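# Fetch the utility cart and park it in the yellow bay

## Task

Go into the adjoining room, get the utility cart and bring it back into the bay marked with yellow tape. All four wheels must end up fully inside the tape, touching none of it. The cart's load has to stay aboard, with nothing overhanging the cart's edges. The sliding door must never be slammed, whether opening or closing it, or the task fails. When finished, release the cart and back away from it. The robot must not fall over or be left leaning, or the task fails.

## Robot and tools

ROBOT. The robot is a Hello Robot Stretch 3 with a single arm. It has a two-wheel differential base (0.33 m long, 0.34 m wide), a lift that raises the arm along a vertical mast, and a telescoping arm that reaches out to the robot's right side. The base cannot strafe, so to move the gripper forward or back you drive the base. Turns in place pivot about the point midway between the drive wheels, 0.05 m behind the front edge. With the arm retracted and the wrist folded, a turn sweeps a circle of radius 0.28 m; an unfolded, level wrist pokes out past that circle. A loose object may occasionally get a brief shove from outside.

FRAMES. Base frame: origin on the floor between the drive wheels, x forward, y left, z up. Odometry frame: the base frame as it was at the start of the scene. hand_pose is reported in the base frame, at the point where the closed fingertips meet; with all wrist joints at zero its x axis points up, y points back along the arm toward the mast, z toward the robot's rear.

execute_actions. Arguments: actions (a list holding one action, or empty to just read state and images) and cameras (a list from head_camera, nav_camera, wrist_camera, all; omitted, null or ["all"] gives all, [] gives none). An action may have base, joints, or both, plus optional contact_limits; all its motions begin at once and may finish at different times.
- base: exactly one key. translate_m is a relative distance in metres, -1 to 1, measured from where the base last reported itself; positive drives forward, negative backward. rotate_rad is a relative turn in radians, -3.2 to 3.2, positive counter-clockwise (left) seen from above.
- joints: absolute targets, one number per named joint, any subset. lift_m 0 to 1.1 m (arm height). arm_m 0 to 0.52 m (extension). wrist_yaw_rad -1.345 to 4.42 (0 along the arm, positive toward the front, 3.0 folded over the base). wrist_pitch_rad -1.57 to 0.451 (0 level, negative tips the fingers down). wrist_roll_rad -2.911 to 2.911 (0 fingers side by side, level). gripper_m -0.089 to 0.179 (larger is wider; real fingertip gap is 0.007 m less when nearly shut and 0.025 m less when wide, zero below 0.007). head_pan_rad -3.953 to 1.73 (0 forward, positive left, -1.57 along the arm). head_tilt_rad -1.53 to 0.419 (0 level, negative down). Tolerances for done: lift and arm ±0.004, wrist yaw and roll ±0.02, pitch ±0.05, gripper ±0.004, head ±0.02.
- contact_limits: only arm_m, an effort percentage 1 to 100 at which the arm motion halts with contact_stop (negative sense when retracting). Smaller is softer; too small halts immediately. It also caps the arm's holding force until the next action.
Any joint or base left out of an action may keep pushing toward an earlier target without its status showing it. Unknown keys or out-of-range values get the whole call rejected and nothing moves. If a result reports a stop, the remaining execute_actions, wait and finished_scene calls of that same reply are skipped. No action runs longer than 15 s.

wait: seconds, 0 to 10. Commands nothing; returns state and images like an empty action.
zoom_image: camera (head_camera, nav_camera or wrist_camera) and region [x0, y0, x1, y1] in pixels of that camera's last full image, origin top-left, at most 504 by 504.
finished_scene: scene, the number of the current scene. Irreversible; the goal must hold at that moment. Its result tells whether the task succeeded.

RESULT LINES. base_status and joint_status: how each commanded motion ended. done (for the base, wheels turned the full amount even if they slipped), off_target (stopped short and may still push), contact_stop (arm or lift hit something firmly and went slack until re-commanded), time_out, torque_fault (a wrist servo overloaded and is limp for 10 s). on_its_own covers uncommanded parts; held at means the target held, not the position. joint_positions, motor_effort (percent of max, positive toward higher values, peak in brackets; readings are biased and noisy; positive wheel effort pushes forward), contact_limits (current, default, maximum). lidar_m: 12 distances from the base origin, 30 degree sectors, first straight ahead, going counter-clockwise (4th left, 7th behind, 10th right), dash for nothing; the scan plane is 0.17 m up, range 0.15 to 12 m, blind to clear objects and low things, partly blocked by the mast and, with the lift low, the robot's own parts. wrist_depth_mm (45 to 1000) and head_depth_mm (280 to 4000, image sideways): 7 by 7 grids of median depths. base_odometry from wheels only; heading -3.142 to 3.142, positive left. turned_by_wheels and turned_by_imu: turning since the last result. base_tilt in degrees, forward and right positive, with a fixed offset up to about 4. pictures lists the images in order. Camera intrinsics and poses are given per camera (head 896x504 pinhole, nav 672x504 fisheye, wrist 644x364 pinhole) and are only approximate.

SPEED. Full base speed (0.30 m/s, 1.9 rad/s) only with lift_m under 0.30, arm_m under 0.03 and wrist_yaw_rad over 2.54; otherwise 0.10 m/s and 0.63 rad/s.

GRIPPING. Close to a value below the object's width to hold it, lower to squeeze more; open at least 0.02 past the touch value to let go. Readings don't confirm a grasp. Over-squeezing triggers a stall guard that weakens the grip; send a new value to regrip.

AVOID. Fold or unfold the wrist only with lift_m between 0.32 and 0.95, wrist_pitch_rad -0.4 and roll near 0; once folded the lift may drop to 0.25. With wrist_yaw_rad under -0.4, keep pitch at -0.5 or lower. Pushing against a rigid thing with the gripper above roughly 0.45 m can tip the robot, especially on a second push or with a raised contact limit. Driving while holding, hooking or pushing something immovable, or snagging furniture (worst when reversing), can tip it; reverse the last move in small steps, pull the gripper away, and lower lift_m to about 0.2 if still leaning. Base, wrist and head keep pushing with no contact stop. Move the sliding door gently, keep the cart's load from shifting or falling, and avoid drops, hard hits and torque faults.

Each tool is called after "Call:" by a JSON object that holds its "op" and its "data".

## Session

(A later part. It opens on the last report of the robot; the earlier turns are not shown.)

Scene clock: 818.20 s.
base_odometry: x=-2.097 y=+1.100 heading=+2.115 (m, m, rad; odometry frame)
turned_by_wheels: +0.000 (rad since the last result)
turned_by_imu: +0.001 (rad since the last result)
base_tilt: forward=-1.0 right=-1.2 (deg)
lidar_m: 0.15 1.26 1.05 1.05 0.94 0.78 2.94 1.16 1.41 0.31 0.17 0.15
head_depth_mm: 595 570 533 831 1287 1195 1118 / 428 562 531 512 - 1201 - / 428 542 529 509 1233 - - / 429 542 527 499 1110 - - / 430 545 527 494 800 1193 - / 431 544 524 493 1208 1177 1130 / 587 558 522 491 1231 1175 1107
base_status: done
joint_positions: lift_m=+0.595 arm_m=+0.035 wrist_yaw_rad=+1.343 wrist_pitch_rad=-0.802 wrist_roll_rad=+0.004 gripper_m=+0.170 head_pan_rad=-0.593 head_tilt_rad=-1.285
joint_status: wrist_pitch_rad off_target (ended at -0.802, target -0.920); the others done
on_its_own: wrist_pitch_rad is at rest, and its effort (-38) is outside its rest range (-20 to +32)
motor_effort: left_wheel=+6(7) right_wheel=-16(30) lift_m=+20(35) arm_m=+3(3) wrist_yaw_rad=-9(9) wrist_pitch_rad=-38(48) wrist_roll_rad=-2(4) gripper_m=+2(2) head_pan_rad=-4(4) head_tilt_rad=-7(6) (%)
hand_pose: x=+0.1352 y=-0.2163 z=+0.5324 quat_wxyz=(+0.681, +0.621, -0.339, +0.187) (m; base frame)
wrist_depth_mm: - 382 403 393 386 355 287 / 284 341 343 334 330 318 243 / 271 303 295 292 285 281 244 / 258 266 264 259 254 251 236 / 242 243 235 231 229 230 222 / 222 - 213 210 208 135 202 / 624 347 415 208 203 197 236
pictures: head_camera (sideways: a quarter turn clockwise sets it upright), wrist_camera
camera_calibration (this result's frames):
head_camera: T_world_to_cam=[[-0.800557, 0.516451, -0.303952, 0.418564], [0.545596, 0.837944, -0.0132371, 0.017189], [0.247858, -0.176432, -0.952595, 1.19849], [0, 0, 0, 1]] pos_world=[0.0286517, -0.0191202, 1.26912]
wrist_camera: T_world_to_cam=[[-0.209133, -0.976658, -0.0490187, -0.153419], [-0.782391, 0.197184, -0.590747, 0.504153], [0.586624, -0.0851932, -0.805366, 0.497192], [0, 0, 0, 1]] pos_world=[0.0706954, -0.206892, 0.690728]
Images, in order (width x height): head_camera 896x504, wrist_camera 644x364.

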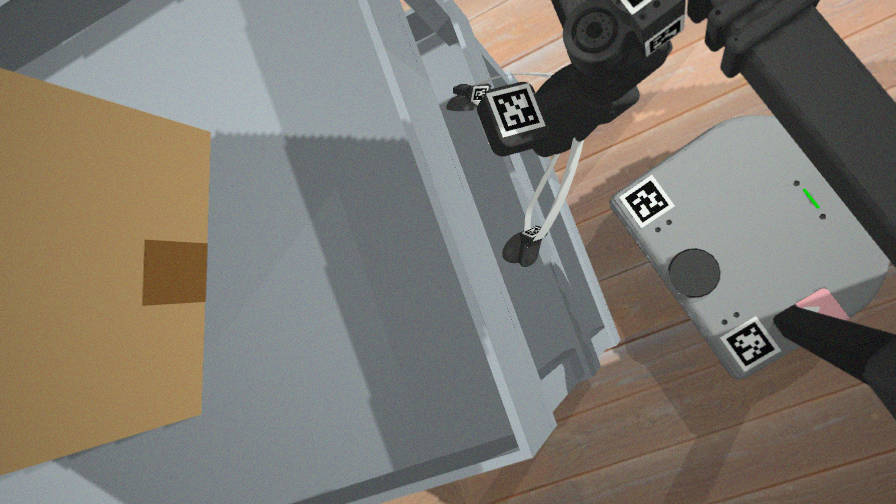

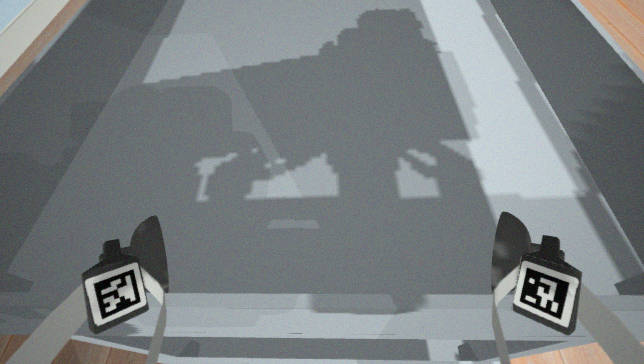

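The cart now follows in lockstep — the pads are hooked. Continue.

Call:
{"op": "execute_actions", "data": {"actions": [{"base": {"translate_m": -0.2}, "joints": {"wrist_pitch_rad": -0.89, "head_tilt_rad": -1.45, "head_pan_rad": -0.6}}]}}

Scene clock: 827.00 s.
base_odometry: x=-1.993 y=+0.929 heading=+2.116 (m, m, rad; odometry frame)
turned_by_wheels: +0.000 (rad since the last result)
turned_by_imu: +0.001 (rad since the last result)
base_tilt: forward=-1.0 right=-1.3 (deg)
lidar_m: - 1.31 1.09 1.09 0.71 0.59 2.73 1.01 1.04 0.27 0.15 -
head_depth_mm: 527 510 500 1284 - 1197 1164 / 518 509 492 - 1244 - 1175 / 470 506 490 810 - - - / 464 506 489 726 - - - / 461 505 487 476 1234 - - / 457 503 485 473 1228 1198 - / 511 500 485 1254 1229 1192 1156
base_status: done
joint_positions: lift_m=+0.595 arm_m=+0.035 wrist_yaw_rad=+1.341 wrist_pitch_rad=-0.863 wrist_roll_rad=-0.026 gripper_m=+0.170 head_pan_rad=-0.593 head_tilt_rad=-1.433
joint_status: all done
motor_effort: left_wheel=+4(8) right_wheel=-7(25) lift_m=+22(22) arm_m=+2(3) wrist_yaw_rad=-7(20) wrist_pitch_rad=-9(40) wrist_roll_rad=+14(21) gripper_m=+0(2) head_pan_rad=-4(3) head_tilt_rad=-8(18) (%)
hand_pose: x=+0.1230 y=-0.2137 z=+0.5230 quat_wxyz=(+0.691, +0.628, -0.310, +0.176) (m; base frame)
wrist_depth_mm: 292 348 348 343 335 318 249 / 289 305 301 298 295 294 231 / 268 271 269 267 263 261 233 / 246 244 243 239 239 236 225 / 224 225 221 219 217 219 214 / 204 - 202 200 199 196 195 / 188 145 188 180 169 588 592
pictures: head_camera (sideways: a quarter turn clockwise sets it upright), nav_camera (sideways: a quarter turn counterclockwise sets it upright), wrist_camera
camera_calibration (this result's frames):
head_camera: T_world_to_cam=[[-0.829117, 0.535741, -0.159833, 0.231067], [0.544144, 0.838923, -0.0107181, 0.013916], [0.128345, -0.0958586, -0.987086, 1.24393], [0, 0, 0, 1]] pos_world=[0.0243564, -0.0162251, 1.26495]
nav_camera: T_world_to_cam=[[0.799298, -0.582776, 0.14661, -0.146793], [-0.588044, -0.808779, -0.00896513, 0.0628901], [0.1238, -0.0790477, -0.989154, 1.24316], [0, 0, 0, 1]] pos_world=[0.000410974, 0.063585, 1.25176]
wrist_camera: T_world_to_cam=[[-0.191173, -0.981089, -0.0302793, -0.16685], [-0.822178, 0.176906, -0.541042, 0.463181], [0.536167, -0.0785378, -0.84045, 0.522963], [0, 0, 0, 1]] pos_world=[0.068525, -0.204562, 0.685073]
Images, in order (width x height): head_camera 896x504, nav_camera 672x504, wrist_camera 644x364.

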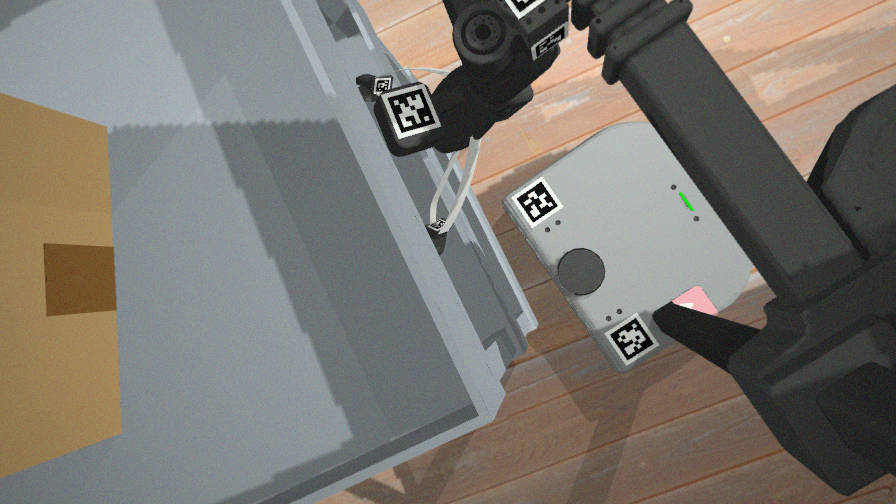

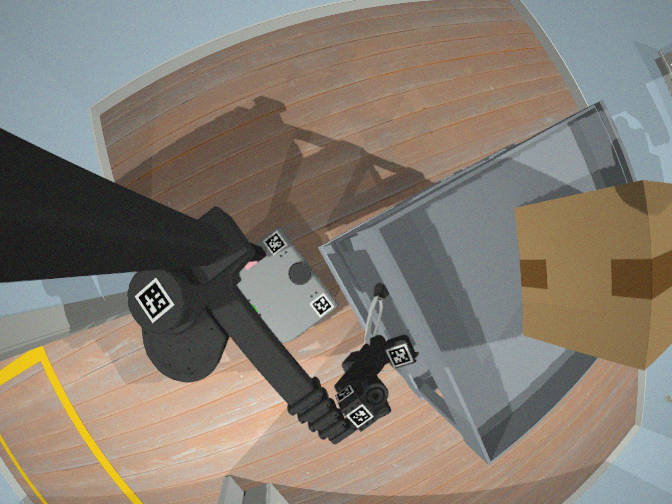

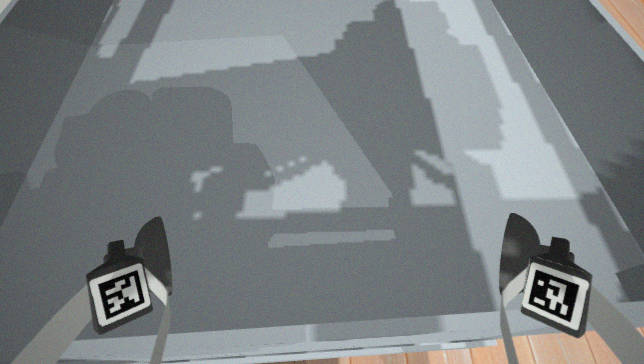

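Call:
{"op": "execute_actions", "data": {"actions": [{"base": {"translate_m": -0.3}, "joints": {"wrist_yaw_rad": 1.45}}]}}

Scene clock: 835.80 s.
base_odometry: x=-1.838 y=+0.672 heading=+2.116 (m, m, rad; odometry frame)
turned_by_wheels: +0.000 (rad since the last result)
turned_by_imu: +0.001 (rad since the last result)
base_tilt: forward=-1.0 right=-1.3 (deg)
lidar_m: - 1.38 1.15 0.66 0.35 0.36 2.43 0.78 0.78 0.30 0.15 -
head_depth_mm: 528 510 505 1305 - 1198 1173 / 527 508 494 - 1240 - 1174 / 461 506 490 928 - - - / 447 506 490 480 - - - / 436 504 487 473 1095 - - / 424 499 486 470 1214 1197 - / 412 499 485 1242 1231 1180 1160
base_status: done
joint_positions: lift_m=+0.595 arm_m=+0.035 wrist_yaw_rad=+1.459 wrist_pitch_rad=-0.865 wrist_roll_rad=-0.024 gripper_m=+0.170 head_pan_rad=-0.593 head_tilt_rad=-1.433
joint_status: all done
motor_effort: left_wheel=+5(7) right_wheel=-7(19) lift_m=+23(24) arm_m=+3(2) wrist_yaw_rad=-9(19) wrist_pitch_rad=-8(23) wrist_roll_rad=+14(15) gripper_m=+0(2) head_pan_rad=-3(3) head_tilt_rad=-7(7) (%)
hand_pose: x=+0.1256 y=-0.1965 z=+0.5227 quat_wxyz=(+0.680, +0.646, -0.273, +0.215) (m; base frame)
wrist_depth_mm: 285 347 345 339 335 320 244 / 282 305 301 297 294 292 237 / 265 270 268 266 263 261 239 / 244 243 240 240 237 237 230 / 223 225 219 218 216 218 213 / 204 - 202 200 198 197 196 / 188 156 188 177 188 581 594
pictures: head_camera (sideways: a quarter turn clockwise sets it upright), nav_camera (sideways: a quarter turn counterclockwise sets it upright), wrist_camera
camera_calibration (this result's frames):
head_camera: T_world_to_cam=[[-0.829115, 0.535756, -0.159793, 0.231015], [0.544155, 0.838916, -0.0107173, 0.013915], [0.128311, -0.095838, -0.987092, 1.24394], [0, 0, 0, 1]] pos_world=[0.024355, -0.0162245, 1.26495]
nav_camera: T_world_to_cam=[[0.799295, -0.58279, 0.14657, -0.146741], [-0.588055, -0.808771, -0.0089637, 0.0628883], [0.123766, -0.0790269, -0.98916, 1.24316], [0, 0, 0, 1]] pos_world=[0.000410136, 0.0635863, 1.25176]
wrist_camera: T_world_to_cam=[[-0.076583, -0.996564, -0.0315593, -0.166289], [-0.838061, 0.0814861, -0.539457, 0.444497], [0.540175, -0.0148646, -0.841421, 0.535168], [0, 0, 0, 1]] pos_world=[0.070696, -0.193983, 0.68484]
Images, in order (width x height): head_camera 896x504, nav_camera 672x504, wrist_camera 644x364.

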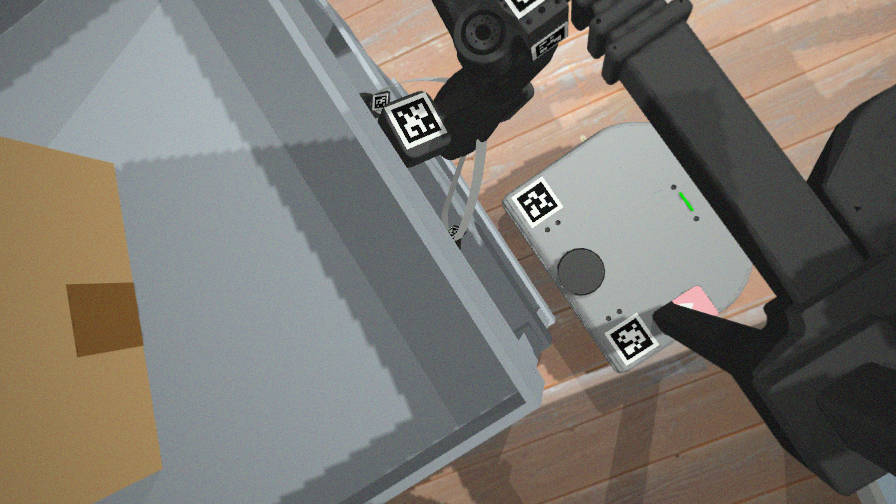

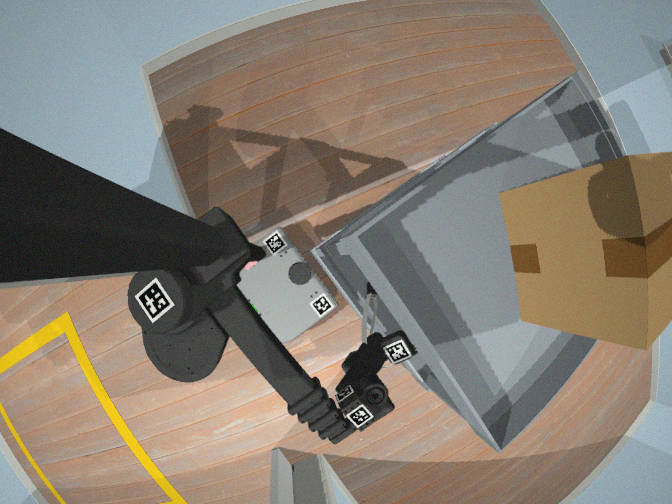

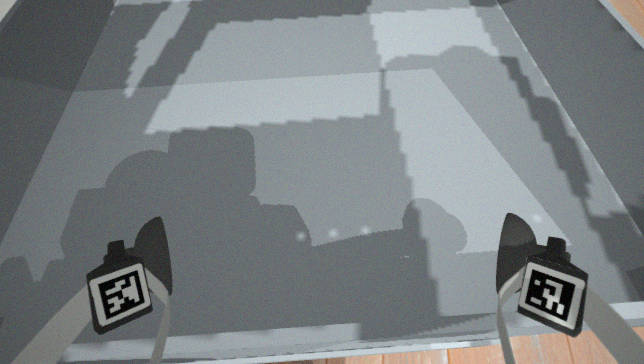

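Call:
{"op": "execute_actions", "data": {"actions": [{"base": {"translate_m": -0.33}, "joints": {"wrist_yaw_rad": 1.52}}]}}

Scene clock: 856.47 s.
base_odometry: x=-1.666 y=+0.390 heading=+2.116 (m, m, rad; odometry frame)
turned_by_wheels: +0.000 (rad since the last result)
turned_by_imu: +0.001 (rad since the last result)
base_tilt: forward=-1.0 right=-1.2 (deg)
lidar_m: - 1.46 0.27 0.27 1.35 2.12 2.11 2.36 0.60 0.40 0.15 -
head_depth_mm: 522 511 780 1299 - 1197 1175 / 525 510 494 - 1254 - 1171 / 519 506 490 757 - - - / 437 505 489 475 - - - / 415 502 488 471 462 - - / 397 497 486 471 1216 1188 - / 380 490 485 473 1230 803 1152
base_status: done
joint_positions: lift_m=+0.595 arm_m=+0.035 wrist_yaw_rad=+1.533 wrist_pitch_rad=-0.850 wrist_roll_rad=-0.032 gripper_m=+0.170 head_pan_rad=-0.594 head_tilt_rad=-1.434
joint_status: all done
on_its_own: wrist_yaw_rad is at rest, and its effort (-16) is outside its rest range (-12 to +12)
motor_effort: left_wheel=+7(17) right_wheel=-9(20) lift_m=+24(24) arm_m=+2(2) wrist_yaw_rad=-16(26) wrist_pitch_rad=-13(24) wrist_roll_rad=+18(21) gripper_m=+2(3) head_pan_rad=-3(3) head_tilt_rad=-7(7) (%)
hand_pose: x=+0.1296 y=-0.1856 z=+0.5249 quat_wxyz=(+0.671, +0.653, -0.251, +0.247) (m; base frame)
wrist_depth_mm: 303 359 353 352 346 324 258 / 295 311 309 306 303 295 230 / 270 275 274 269 269 267 235 / 249 246 245 243 241 242 230 / 225 228 223 220 219 220 216 / 206 - 203 202 201 199 199 / 189 186 187 187 190 499 596
pictures: head_camera (sideways: a quarter turn clockwise sets it upright), nav_camera (sideways: a quarter turn counterclockwise sets it upright), wrist_camera
camera_calibration (this result's frames):
head_camera: T_world_to_cam=[[-0.82903, 0.535991, -0.159445, 0.230562], [0.544358, 0.838785, -0.0107111, 0.0139055], [0.127999, -0.095675, -0.987149, 1.24401], [0, 0, 0, 1]] pos_world=[0.0243402, -0.0162217, 1.26494]
nav_camera: T_world_to_cam=[[0.799195, -0.583015, 0.146222, -0.146287], [-0.588257, -0.808625, -0.00895121, 0.0628733], [0.123457, -0.0788623, -0.989211, 1.24323], [0, 0, 0, 1]] pos_world=[0.000411116, 0.0635975, 1.25177]
wrist_camera: T_world_to_cam=[[0.0041417, -0.999649, -0.0261787, -0.168887], [-0.833866, 0.0109972, -0.551857, 0.440993], [0.551951, 0.0241152, -0.833528, 0.536606], [0, 0, 0, 1]] pos_world=[0.0722486, -0.186618, 0.68622]
Images, in order (width x height): head_camera 896x504, nav_camera 672x504, wrist_camera 644x364.

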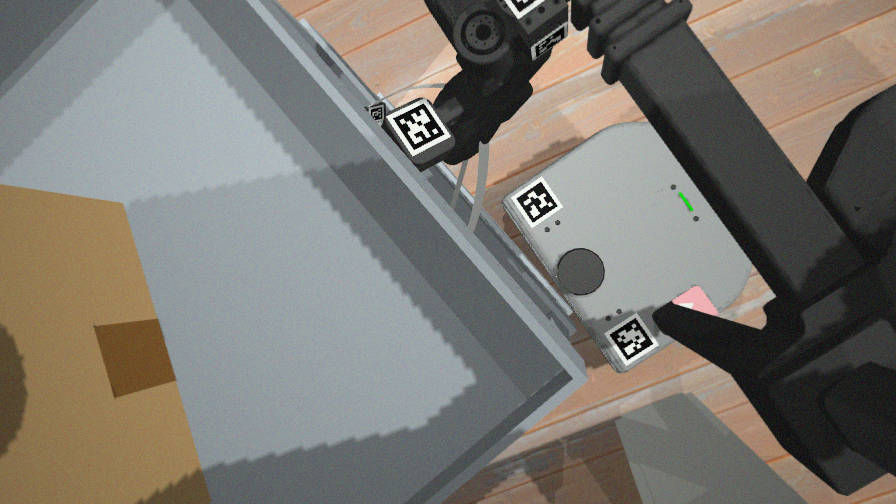

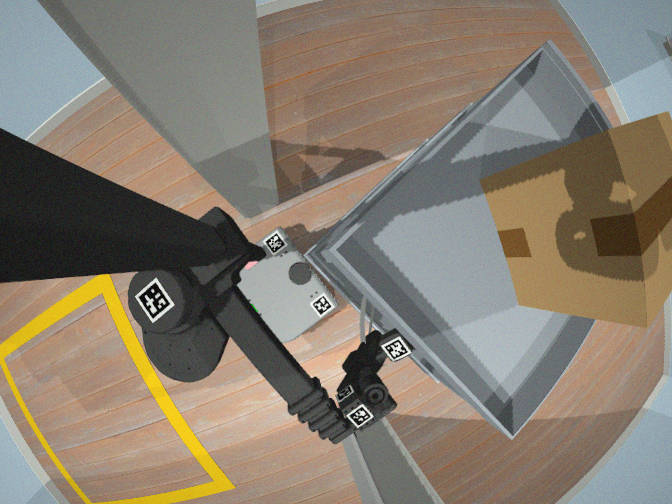

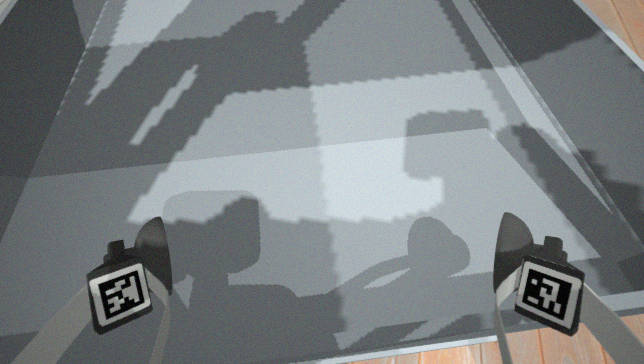

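Call:
{"op": "execute_actions", "data": {"actions": [{"joints": {"wrist_pitch_rad": -0.72}}], "cameras": []}}

Call:
{"op": "execute_actions", "data": {"actions": [{"joints": {"arm_m": 0.105, "wrist_yaw_rad": 1.57}}], "cameras": ["wrist_camera"]}}

Call:
{"op": "execute_actions", "data": {"actions": [{"joints": {"wrist_pitch_rad": -0.89}}], "cameras": ["wrist_camera", "head_camera"]}}

Scene clock: 881.20 s.
base_odometry: x=-1.666 y=+0.390 heading=+2.116 (m, m, rad; odometry frame)
turned_by_wheels: +0.000 (rad since the last result)
turned_by_imu: +0.000 (rad since the last result)
base_tilt: forward=-1.0 right=-1.2 (deg)
lidar_m: - 1.46 0.27 0.27 1.35 2.12 2.12 2.36 0.60 0.40 0.15 -
head_depth_mm: 521 510 1305 1298 - 1197 1172 / 526 510 494 - 1240 - 1179 / 521 507 491 801 - - - / 437 505 488 476 - - - / 416 501 488 472 463 - - / 397 497 486 470 1210 1181 - / 380 489 485 473 1224 807 1150
base_status: not commanded
joint_positions: lift_m=+0.594 arm_m=+0.035 wrist_yaw_rad=+1.522 wrist_pitch_rad=-0.735 wrist_roll_rad=-0.006 gripper_m=+0.170 head_pan_rad=-0.594 head_tilt_rad=-1.434
joint_status: all done
motor_effort: left_wheel=+4(7) right_wheel=-4(9) lift_m=+26(26) arm_m=+2(2) wrist_yaw_rad=-2(15) wrist_pitch_rad=+5(16) wrist_roll_rad=+4(17) gripper_m=+1(1) head_pan_rad=-3(4) head_tilt_rad=-7(7) (%)
hand_pose: x=+0.1524 y=-0.1885 z=+0.5435 quat_wxyz=(+0.654, +0.638, -0.301, +0.273) (m; base frame)
wrist_depth_mm: - 451 467 455 432 349 - / 327 387 380 373 368 314 - / 304 325 323 317 314 302 235 / 278 284 281 275 272 270 233 / 254 258 248 244 242 242 227 / 226 - 221 219 217 215 213 / 204 200 201 199 196 194 191
pictures: none
No camera images: the call's "cameras" was empty. Leave "cameras" out to get every camera's image.

Scene clock: 882.90 s.
base_odometry: x=-1.666 y=+0.390 heading=+2.116 (m, m, rad; odometry frame)
turned_by_wheels: +0.000 (rad since the last result)
turned_by_imu: +0.000 (rad since the last result)
base_tilt: forward=-1.1 right=-1.2 (deg)
lidar_m: - 1.46 0.27 0.27 1.35 2.12 2.11 2.36 0.60 0.40 0.15 -
head_depth_mm: 523 510 770 1278 1249 1201 1172 / 526 509 494 1269 1250 - 1169 / 520 508 490 806 - - - / 438 506 489 477 - - - / 416 502 487 472 464 - - / 397 496 486 470 1215 1183 - / 379 490 485 473 1225 804 1148
base_status: not commanded
joint_positions: lift_m=+0.594 arm_m=+0.105 wrist_yaw_rad=+1.569 wrist_pitch_rad=-0.734 wrist_roll_rad=-0.006 gripper_m=+0.170 head_pan_rad=-0.594 head_tilt_rad=-1.434
joint_status: all done
motor_effort: left_wheel=+4(4) right_wheel=-4(3) lift_m=+26(26) arm_m=+5(5) wrist_yaw_rad=+1(3) wrist_pitch_rad=+4(4) wrist_roll_rad=+3(3) gripper_m=+0(1) head_pan_rad=-3(3) head_tilt_rad=-7(7) (%)
hand_pose: x=+0.1527 y=-0.2502 z=+0.5436 quat_wxyz=(+0.648, +0.645, -0.286, +0.288) (m; base frame)
wrist_depth_mm: 394 470 465 457 408 - - / 364 389 379 375 355 - - / 328 328 324 317 315 254 980 / 289 283 280 276 270 245 814 / 253 254 248 245 242 235 178 / 227 - 222 219 216 215 134 / 203 200 200 198 197 193 130
pictures: wrist_camera
camera_calibration (this result's frames):
wrist_camera: T_world_to_cam=[[0.0245323, -0.998876, -0.0405633, -0.22816], [-0.764741, 0.00738222, -0.644296, 0.510074], [0.643871, 0.0468265, -0.7637, 0.494712], [0, 0, 0, 1]] pos_world=[0.0771408, -0.254835, 0.697195]
Images, in order (width x height): wrist_camera 644x364.

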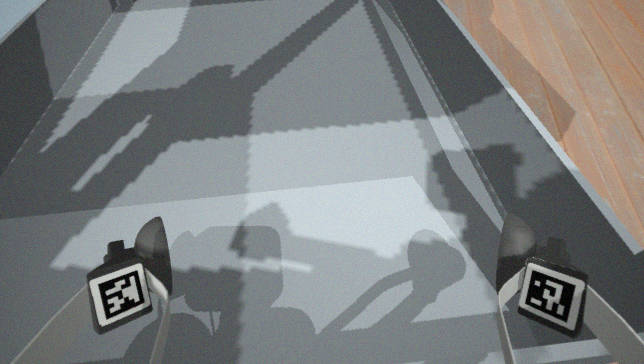

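Scene clock: 883.63 s.
base_odometry: x=-1.666 y=+0.390 heading=+2.116 (m, m, rad; odometry frame)
turned_by_wheels: +0.000 (rad since the last result)
turned_by_imu: +0.001 (rad since the last result)
base_tilt: forward=-1.0 right=-1.2 (deg)
lidar_m: - 1.46 0.27 0.27 1.35 2.12 2.11 2.36 0.59 0.40 0.15 -
head_depth_mm: 524 510 762 1262 1258 1196 1177 / 526 508 493 1266 1250 - 1178 / 521 508 489 810 - - - / 435 505 489 476 - - - / 415 501 487 473 464 - - / 397 496 486 471 1214 1184 - / 379 488 485 473 1225 803 1156
base_status: not commanded
joint_positions: lift_m=+0.594 arm_m=+0.105 wrist_yaw_rad=+1.579 wrist_pitch_rad=-0.837 wrist_roll_rad=-0.029 gripper_m=+0.170 head_pan_rad=-0.594 head_tilt_rad=-1.434
joint_status: wrist_pitch_rad off_target (ended at -0.837, target -0.890)
motor_effort: left_wheel=+9(9) right_wheel=-12(12) lift_m=+26(26) arm_m=+3(5) wrist_yaw_rad=-9(11) wrist_pitch_rad=-17(20) wrist_roll_rad=+16(16) gripper_m=+0(0) head_pan_rad=-3(3) head_tilt_rad=-7(7) (%)
hand_pose: x=+0.1324 y=-0.2487 z=+0.5267 quat_wxyz=(+0.663, +0.657, -0.241, +0.266) (m; base frame)
wrist_depth_mm: 350 369 369 362 349 279 - / 322 317 317 316 308 246 - / 283 280 277 275 275 251 850 / 252 250 249 248 246 237 180 / 228 229 224 224 222 221 162 / 208 - 205 204 203 200 135 / 190 139 171 173 162 593 593
pictures: head_camera (sideways: a quarter turn clockwise sets it upright), wrist_camera
camera_calibration (this result's frames):
head_camera: T_world_to_cam=[[-0.82903, 0.535991, -0.159445, 0.230562], [0.544358, 0.838785, -0.0107111, 0.0139055], [0.127999, -0.095675, -0.987149, 1.24401], [0, 0, 0, 1]] pos_world=[0.0243402, -0.0162217, 1.26494]
wrist_camera: T_world_to_cam=[[0.0473919, -0.998496, -0.0275475, -0.236592], [-0.82643, -0.0237052, -0.56254, 0.44105], [0.561041, 0.0494259, -0.826311, 0.53946], [0, 0, 0, 1]] pos_world=[0.0730507, -0.252445, 0.687353]
Images, in order (width x height): head_camera 896x504, wrist_camera 644x364.

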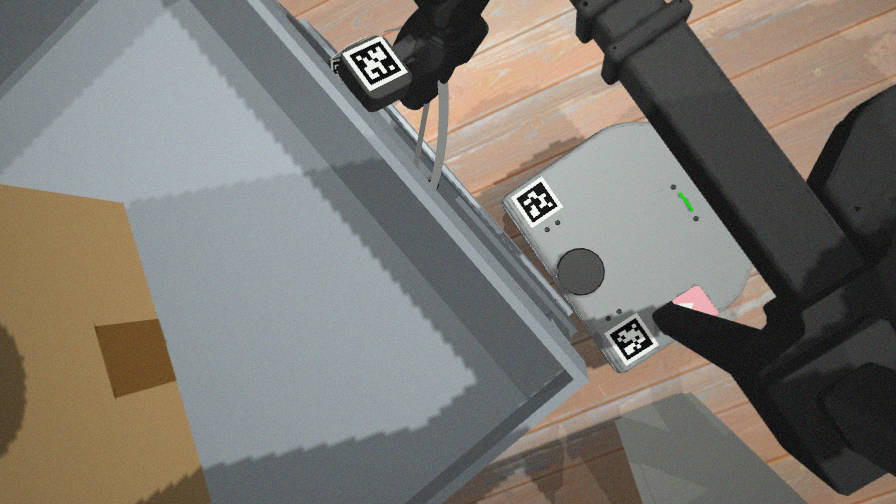

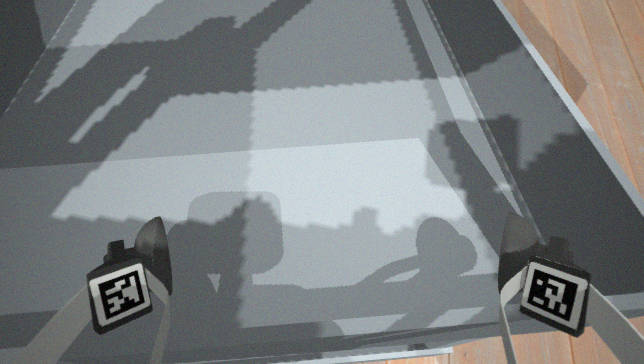

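Call:
{"op": "execute_actions", "data": {"actions": [{"base": {"translate_m": -0.2}}]}}

Scene clock: 889.80 s.
base_odometry: x=-1.562 y=+0.219 heading=+2.117 (m, m, rad; odometry frame)
turned_by_wheels: +0.001 (rad since the last result)
turned_by_imu: +0.001 (rad since the last result)
base_tilt: forward=-1.1 right=-1.1 (deg)
lidar_m: - - 0.33 1.25 1.40 1.93 1.92 2.15 2.55 0.55 0.15 -
head_depth_mm: 520 510 1309 1271 1253 1199 1171 / 527 508 494 1273 1242 - 1172 / 524 507 490 1096 - - - / 440 505 489 478 - - - / 418 501 486 473 469 - - / 397 497 486 471 462 1192 - / 378 486 485 471 1206 1192 1161
base_status: done
joint_positions: lift_m=+0.594 arm_m=+0.105 wrist_yaw_rad=+1.630 wrist_pitch_rad=-0.827 wrist_roll_rad=-0.037 gripper_m=+0.170 head_pan_rad=-0.594 head_tilt_rad=-1.434
joint_status: not commanded
on_its_own: wrist_yaw_rad is held at +1.613, not at your +1.570, by its stall guard, which is not easing now; wrist_yaw_rad is at rest, and its effort (-20) is outside its rest range (-12 to +12)
motor_effort: left_wheel=+12(17) right_wheel=-13(24) lift_m=+26(26) arm_m=+4(5) wrist_yaw_rad=-20(31) wrist_pitch_rad=-20(23) wrist_roll_rad=+20(20) gripper_m=+2(5) head_pan_rad=-3(3) head_tilt_rad=-7(7) (%)
hand_pose: x=+0.1341 y=-0.2407 z=+0.5282 quat_wxyz=(+0.656, +0.661, -0.225, +0.288) (m; base frame)
wrist_depth_mm: 356 375 373 372 365 289 - / 322 323 320 317 317 252 - / 285 283 281 282 279 255 878 / 255 253 252 250 248 241 182 / 230 231 226 225 225 222 162 / 209 - 206 205 203 200 133 / - 158 154 172 193 590 597
pictures: head_camera (sideways: a quarter turn clockwise sets it upright), nav_camera (sideways: a quarter turn counterclockwise sets it upright), wrist_camera
camera_calibration (this result's frames):
head_camera: T_world_to_cam=[[-0.829003, 0.536037, -0.159431, 0.230543], [0.544402, 0.838756, -0.0107108, 0.0139049], [0.127982, -0.0956737, -0.987151, 1.24402], [0, 0, 0, 1]] pos_world=[0.0243389, -0.0162223, 1.26494]
nav_camera: T_world_to_cam=[[0.799165, -0.583059, 0.146208, -0.146268], [-0.5883, -0.808593, -0.0089507, 0.0628729], [0.123441, -0.0788609, -0.989213, 1.24324], [0, 0, 0, 1]] pos_world=[0.000413893, 0.0635982, 1.25177]
wrist_camera: T_world_to_cam=[[0.104127, -0.994322, -0.0219484, -0.238277], [-0.818189, -0.0730939, -0.570284, 0.434578], [0.565442, 0.07734, -0.821154, 0.542735], [0, 0, 0, 1]] pos_world=[0.0734925, -0.247134, 0.688273]
Images, in order (width x height): head_camera 896x504, nav_camera 672x504, wrist_camera 644x364.

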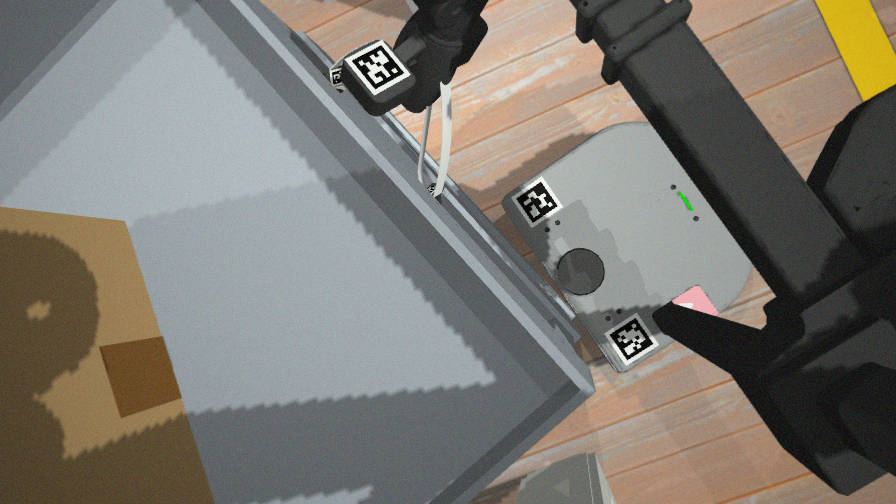

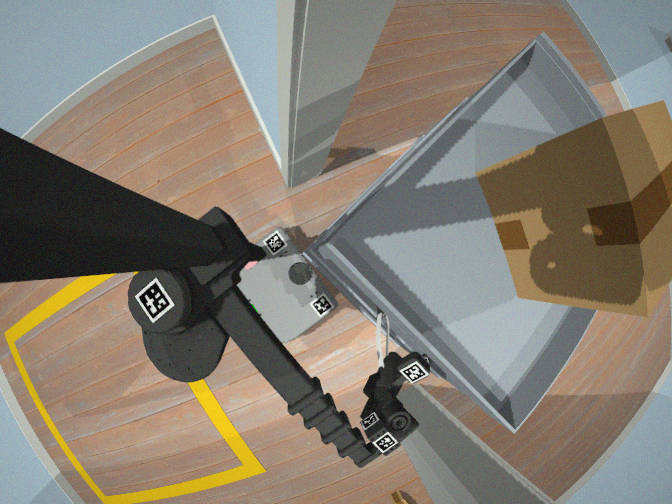

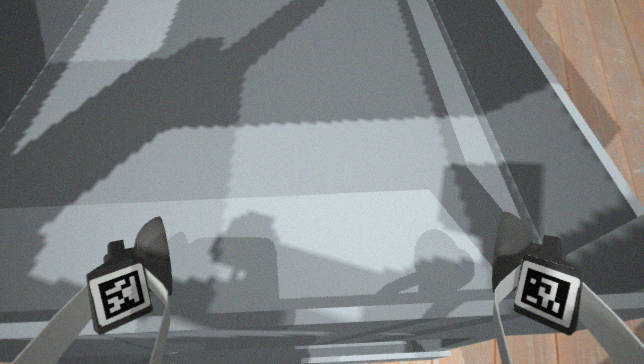

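Call:
{"op": "execute_actions", "data": {"actions": [{"base": {"rotate_rad": -0.05}}], "cameras": ["wrist_camera", "head_camera"]}}

Scene clock: 915.67 s.
base_odometry: x=-1.562 y=+0.219 heading=+2.068 (m, m, rad; odometry frame)
turned_by_wheels: -0.049 (rad since the last result)
turned_by_imu: -0.048 (rad since the last result)
base_tilt: forward=-1.1 right=-1.3 (deg)
lidar_m: - - 0.33 1.04 1.37 1.93 1.92 2.09 2.56 0.55 0.15 -
head_depth_mm: 517 511 1307 1274 1243 1201 1169 / 525 508 496 1273 1247 - 1174 / 524 507 490 1256 - - - / 457 505 490 478 - - - / 421 501 488 472 580 - - / 399 497 486 471 461 1202 - / 380 485 484 470 1208 1189 1162
base_status: done
joint_positions: lift_m=+0.594 arm_m=+0.105 wrist_yaw_rad=+1.642 wrist_pitch_rad=-0.806 wrist_roll_rad=-0.048 gripper_m=+0.170 head_pan_rad=-0.594 head_tilt_rad=-1.434
joint_status: not commanded
on_its_own: wrist_yaw_rad is held at +1.613, not at your +1.570, by its stall guard, which is still easing; wrist_pitch_rad is at rest, and its effort (-27) is outside its rest range (-20 to +32)
motor_effort: left_wheel=+14(27) right_wheel=-15(25) lift_m=+26(26) arm_m=+4(3) wrist_yaw_rad=-33(34) wrist_pitch_rad=-27(30) wrist_roll_rad=+27(27) gripper_m=+3(4) head_pan_rad=-3(3) head_tilt_rad=-7(7) (%)
hand_pose: x=+0.1383 y=-0.2386 z=+0.5316 quat_wxyz=(+0.652, +0.658, -0.225, +0.303) (m; base frame)
wrist_depth_mm: 353 390 388 391 374 - - / 328 331 332 329 332 262 - / 293 292 289 288 288 250 901 / 257 258 258 256 255 244 198 / 231 235 231 231 229 224 148 / 210 - 209 208 208 136 138 / - 173 172 189 306 607 616
pictures: head_camera (sideways: a quarter turn clockwise sets it upright), wrist_camera
camera_calibration (this result's frames):
head_camera: T_world_to_cam=[[-0.829004, 0.536036, -0.15943, 0.230542], [0.544402, 0.838756, -0.0107108, 0.0139049], [0.127982, -0.0956736, -0.987151, 1.24402], [0, 0, 0, 1]] pos_world=[0.0243389, -0.0162223, 1.26494]
wrist_camera: T_world_to_cam=[[0.125061, -0.992067, -0.0127428, -0.243726], [-0.803676, -0.0937643, -0.587634, 0.442458], [0.581777, 0.0837312, -0.809027, 0.535776], [0, 0, 0, 1]] pos_world=[0.0743709, -0.245167, 0.690355]
Images, in order (width x height): head_camera 896x504, wrist_camera 644x364.

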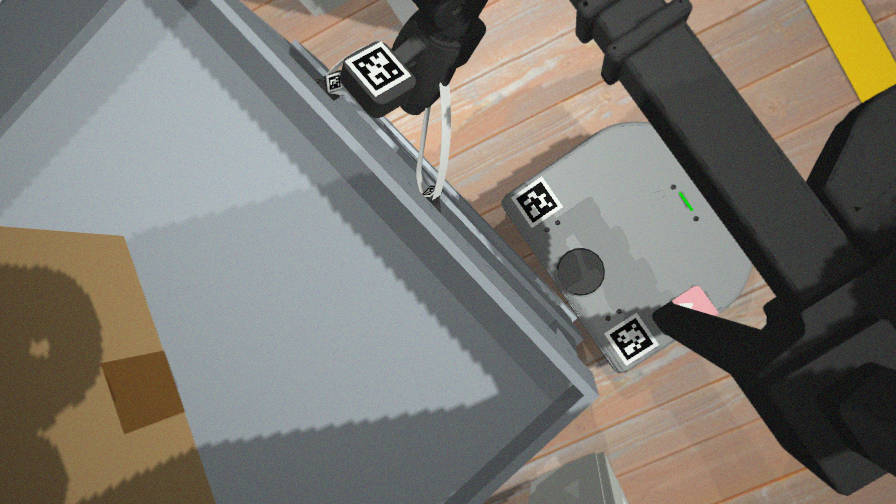

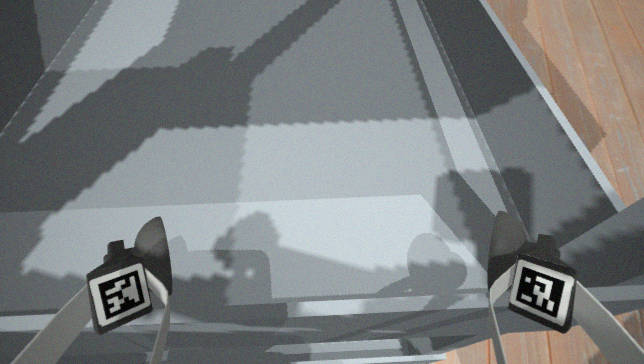

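Call:
{"op": "execute_actions", "data": {"actions": [{"joints": {"wrist_pitch_rad": -0.68, "gripper_m": 0.02, "wrist_yaw_rad": 1.62}}], "cameras": []}}

Call:
{"op": "execute_actions", "data": {"actions": [{"joints": {"arm_m": 0.165}, "contact_limits": {"arm_m": 15}}], "cameras": ["wrist_camera"]}}

Call:
{"op": "execute_actions", "data": {"actions": [{"joints": {"wrist_pitch_rad": -0.92, "arm_m": 0.165}}], "cameras": ["wrist_camera", "head_camera"]}}

Scene clock: 927.90 s.
base_odometry: x=-1.562 y=+0.219 heading=+2.067 (m, m, rad; odometry frame)
turned_by_wheels: +0.000 (rad since the last result)
turned_by_imu: +0.000 (rad since the last result)
base_tilt: forward=-1.0 right=-1.2 (deg)
lidar_m: - - 0.33 1.03 1.36 1.93 1.92 2.09 2.55 0.55 0.15 -
head_depth_mm: 516 510 1302 1270 1249 1201 1165 / 523 509 496 1282 1245 - 1171 / 525 507 489 1255 - - - / 458 504 490 477 - - - / 421 501 488 472 582 - - / 399 497 485 471 462 1202 - / 379 487 485 470 1206 1191 1156
base_status: not commanded
joint_positions: lift_m=+0.594 arm_m=+0.105 wrist_yaw_rad=+1.622 wrist_pitch_rad=-0.695 wrist_roll_rad=-0.006 gripper_m=+0.020 head_pan_rad=-0.594 head_tilt_rad=-1.434
joint_status: all done
motor_effort: left_wheel=+7(14) right_wheel=-3(14) lift_m=+26(26) arm_m=+5(5) wrist_yaw_rad=-2(22) wrist_pitch_rad=+5(25) wrist_roll_rad=+3(25) gripper_m=+0(82) head_pan_rad=-3(3) head_tilt_rad=-6(7) (%)
hand_pose: x=+0.1597 y=-0.2406 z=+0.5505 quat_wxyz=(+0.634, +0.647, -0.281, +0.318) (m; base frame)
wrist_depth_mm: 441 511 519 505 453 - - / 376 416 416 404 374 - - / 339 348 346 338 333 269 - / 302 300 294 291 287 239 876 / 265 262 259 260 253 238 180 / 235 230 232 220 227 217 139 / 210 208 205 204 202 159 146
pictures: none
No camera images: the call's "cameras" was empty. Leave "cameras" out to get every camera's image.

Scene clock: 929.50 s.
base_odometry: x=-1.562 y=+0.219 heading=+2.067 (m, m, rad; odometry frame)
turned_by_wheels: +0.000 (rad since the last result)
turned_by_imu: +0.000 (rad since the last result)
base_tilt: forward=-1.0 right=-1.2 (deg)
lidar_m: - - 0.33 1.03 1.37 1.93 1.92 2.09 2.56 0.55 0.15 -
head_depth_mm: 517 510 1042 1276 1260 1204 1170 / 524 509 496 1287 1249 - 1176 / 525 507 489 1261 - - - / 459 506 488 478 - - - / 420 502 488 472 584 - - / 399 496 487 472 461 1188 - / 379 485 484 469 1210 1193 1156
base_status: not commanded
joint_positions: lift_m=+0.594 arm_m=+0.165 wrist_yaw_rad=+1.621 wrist_pitch_rad=-0.695 wrist_roll_rad=-0.006 gripper_m=+0.020 head_pan_rad=-0.594 head_tilt_rad=-1.434
joint_status: all done
motor_effort: left_wheel=+7(7) right_wheel=-3(3) lift_m=+26(26) arm_m=+4(4) wrist_yaw_rad=-1(3) wrist_pitch_rad=+5(5) wrist_roll_rad=+3(4) gripper_m=+0(0) head_pan_rad=-2(3) head_tilt_rad=-7(7) (%)
contact_limits: arm_m 15 (drawing in: default 29, maximum 47; extending or still: default 39, maximum 64)
hand_pose: x=+0.1597 y=-0.3007 z=+0.5505 quat_wxyz=(+0.634, +0.647, -0.281, +0.318) (m; base frame)
wrist_depth_mm: 474 525 520 505 - - 66 / 420 422 413 403 - - 67 / 354 349 342 335 313 - 68 / 303 299 296 289 270 102 75 / 262 262 258 261 246 105 93 / 233 232 234 220 170 127 695 / 209 207 205 159 162 613 626
pictures: wrist_camera
camera_calibration (this result's frames):
wrist_camera: T_world_to_cam=[[0.0787448, -0.996115, -0.0394335, -0.286905], [-0.738316, -0.0316949, -0.67371, 0.52054], [0.669843, 0.0821655, -0.737943, 0.490125], [0, 0, 0, 1]] pos_world=[0.0786087, -0.309563, 0.701063]
Images, in order (width x height): wrist_camera 644x364.

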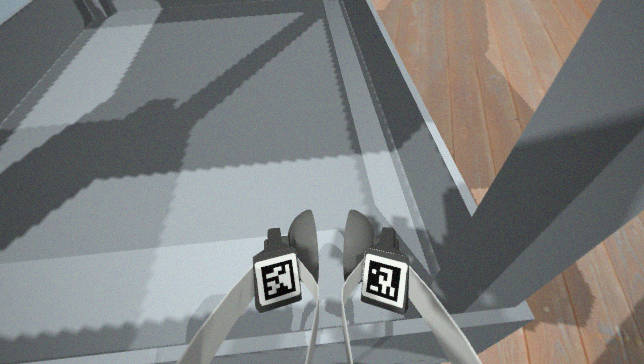

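Scene clock: 930.30 s.
base_odometry: x=-1.562 y=+0.219 heading=+2.068 (m, m, rad; odometry frame)
turned_by_wheels: +0.000 (rad since the last result)
turned_by_imu: +0.001 (rad since the last result)
base_tilt: forward=-1.0 right=-1.3 (deg)
lidar_m: - - 0.33 1.04 1.37 1.93 1.92 2.09 2.56 0.55 0.15 -
head_depth_mm: 517 511 759 1278 1249 1196 1171 / 525 510 496 1286 1252 - 1171 / 522 507 491 1264 - - - / 455 505 489 478 - - - / 419 501 488 472 582 - - / 398 497 486 470 462 1194 - / 378 485 484 470 1212 1183 1162
base_status: not commanded
joint_positions: lift_m=+0.594 arm_m=+0.165 wrist_yaw_rad=+1.624 wrist_pitch_rad=-0.783 wrist_roll_rad=-0.017 gripper_m=+0.020 head_pan_rad=-0.594 head_tilt_rad=-1.434
joint_status: wrist_pitch_rad off_target (ended at -0.783, target -0.920); the others done
on_its_own: wrist_pitch_rad is at rest, and its effort (-44) is outside its rest range (-20 to +32)
motor_effort: left_wheel=+14(14) right_wheel=-16(16) lift_m=+26(26) arm_m=+4(4) wrist_yaw_rad=-6(6) wrist_pitch_rad=-44(47) wrist_roll_rad=+10(9) gripper_m=+0(0) head_pan_rad=-3(2) head_tilt_rad=-7(7) (%)
hand_pose: x=+0.1431 y=-0.3010 z=+0.5353 quat_wxyz=(+0.648, +0.657, -0.248, +0.294) (m; base frame)
wrist_depth_mm: 418 427 419 415 - - 68 / 361 356 354 347 334 - 69 / 310 306 303 299 269 889 70 / 272 269 267 266 250 105 82 / 241 240 239 239 229 115 726 / 219 217 217 141 153 147 667 / 160 158 180 193 332 618 613
pictures: head_camera (sideways: a quarter turn clockwise sets it upright), wrist_camera
camera_calibration (this result's frames):
head_camera: T_world_to_cam=[[-0.829004, 0.536036, -0.15943, 0.230542], [0.544402, 0.838756, -0.0107108, 0.0139049], [0.127982, -0.0956736, -0.987151, 1.24402], [0, 0, 0, 1]] pos_world=[0.0243389, -0.0162223, 1.26494]
wrist_camera: T_world_to_cam=[[0.0863012, -0.995705, -0.0335225, -0.290673], [-0.793623, -0.0483675, -0.606484, 0.464902], [0.602258, 0.0789445, -0.794389, 0.529046], [0, 0, 0, 1]] pos_world=[0.0754207, -0.308704, 0.69248]
Images, in order (width x height): head_camera 896x504, wrist_camera 644x364.

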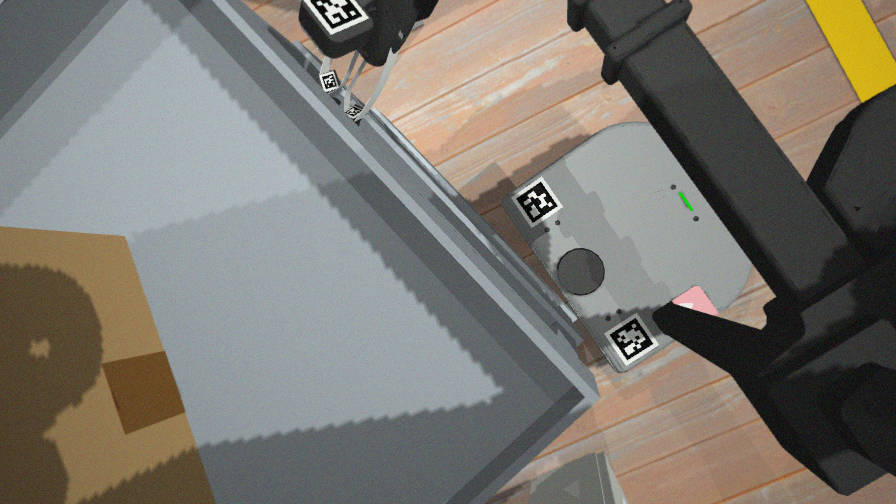

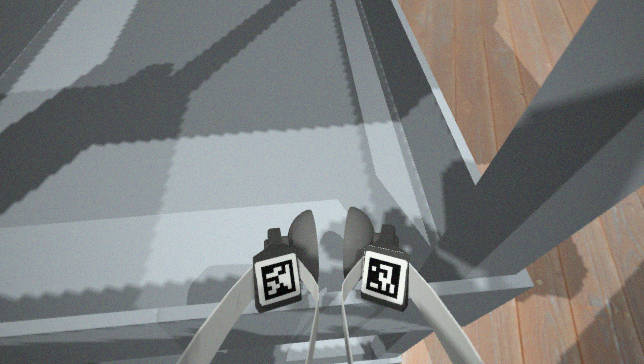

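Call:
{"op": "execute_actions", "data": {"actions": [{"base": {"translate_m": -0.2}, "joints": {"wrist_pitch_rad": -0.9}}]}}

Scene clock: 936.77 s.
base_odometry: x=-1.467 y=+0.044 heading=+2.068 (m, m, rad; odometry frame)
turned_by_wheels: +0.000 (rad since the last result)
turned_by_imu: +0.001 (rad since the last result)
base_tilt: forward=-1.0 right=-1.2 (deg)
lidar_m: - - 0.58 1.28 1.40 1.73 1.72 1.88 2.53 0.29 0.15 -
head_depth_mm: 521 510 495 1278 1254 1196 1166 / 526 508 493 1263 1246 - 1172 / 516 506 490 796 - - - / 422 503 489 477 - - - / 406 500 487 473 701 - - / 391 495 485 470 462 1204 - / 379 493 485 470 1215 1184 1159
base_status: done
joint_positions: lift_m=+0.594 arm_m=+0.165 wrist_yaw_rad=+1.621 wrist_pitch_rad=-0.897 wrist_roll_rad=-0.004 gripper_m=+0.020 head_pan_rad=-0.594 head_tilt_rad=-1.434
joint_status: all done
motor_effort: left_wheel=+4(10) right_wheel=-5(22) lift_m=+26(27) arm_m=+4(5) wrist_yaw_rad=-2(5) wrist_pitch_rad=-1(48) wrist_roll_rad=+2(10) gripper_m=+1(1) head_pan_rad=-3(3) head_tilt_rad=-7(7) (%)
hand_pose: x=+0.1196 y=-0.3027 z=+0.5179 quat_wxyz=(+0.662, +0.672, -0.215, +0.252) (m; base frame)
wrist_depth_mm: 337 330 327 318 297 - - / 296 292 289 282 272 890 900 / 266 262 258 254 246 789 842 / 239 237 234 230 228 175 66 / 219 216 215 215 210 112 66 / 202 200 199 193 168 103 74 / 283 132 411 188 175 149 580
pictures: head_camera (sideways: a quarter turn clockwise sets it upright), nav_camera (sideways: a quarter turn counterclockwise sets it upright), wrist_camera
camera_calibration (this result's frames):
head_camera: T_world_to_cam=[[-0.829004, 0.536036, -0.159431, 0.230543], [0.544402, 0.838756, -0.0107108, 0.0139049], [0.127982, -0.0956736, -0.987151, 1.24402], [0, 0, 0, 1]] pos_world=[0.0243389, -0.0162223, 1.26494]
nav_camera: T_world_to_cam=[[0.799166, -0.583059, 0.146208, -0.146268], [-0.5883, -0.808593, -0.00895069, 0.0628728], [0.123441, -0.0788608, -0.989213, 1.24324], [0, 0, 0, 1]] pos_world=[0.000413876, 0.0635982, 1.25177]
wrist_camera: T_world_to_cam=[[0.0683193, -0.996621, -0.0456051, -0.282812], [-0.858133, -0.0353874, -0.512206, 0.398419], [0.508862, 0.0741289, -0.857651, 0.571954], [0, 0, 0, 1]] pos_world=[0.0701728, -0.310156, 0.681712]
Images, in order (width x height): head_camera 896x504, nav_camera 672x504, wrist_camera 644x364.

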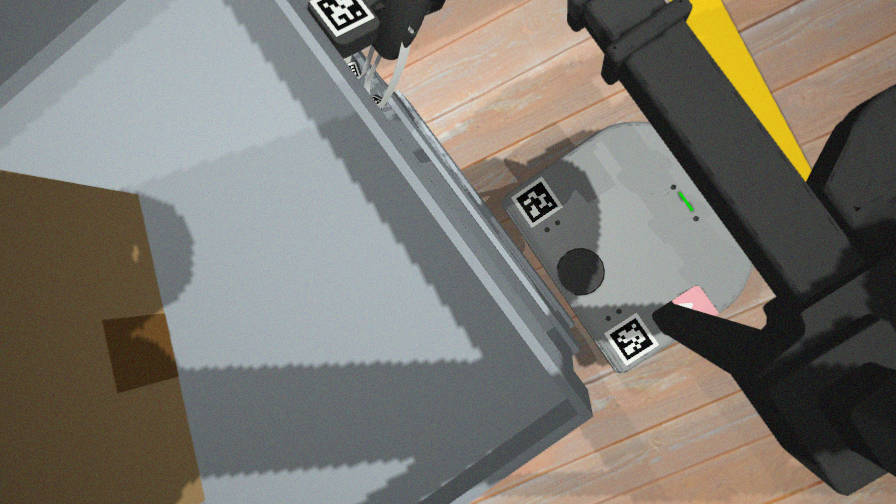

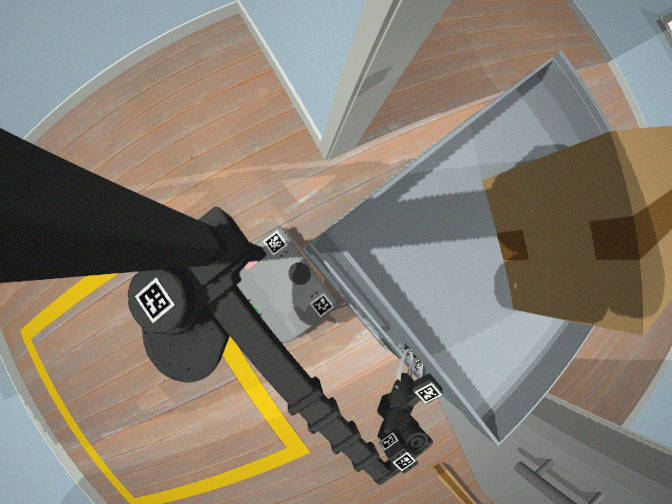

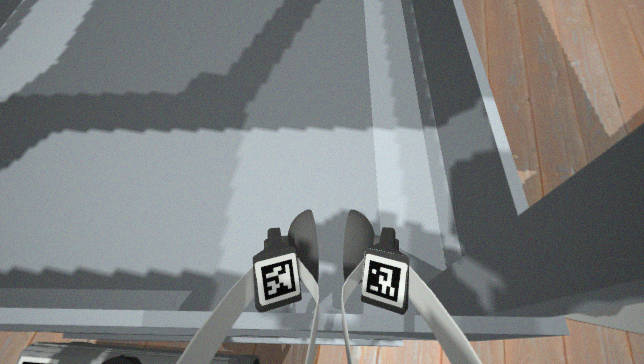

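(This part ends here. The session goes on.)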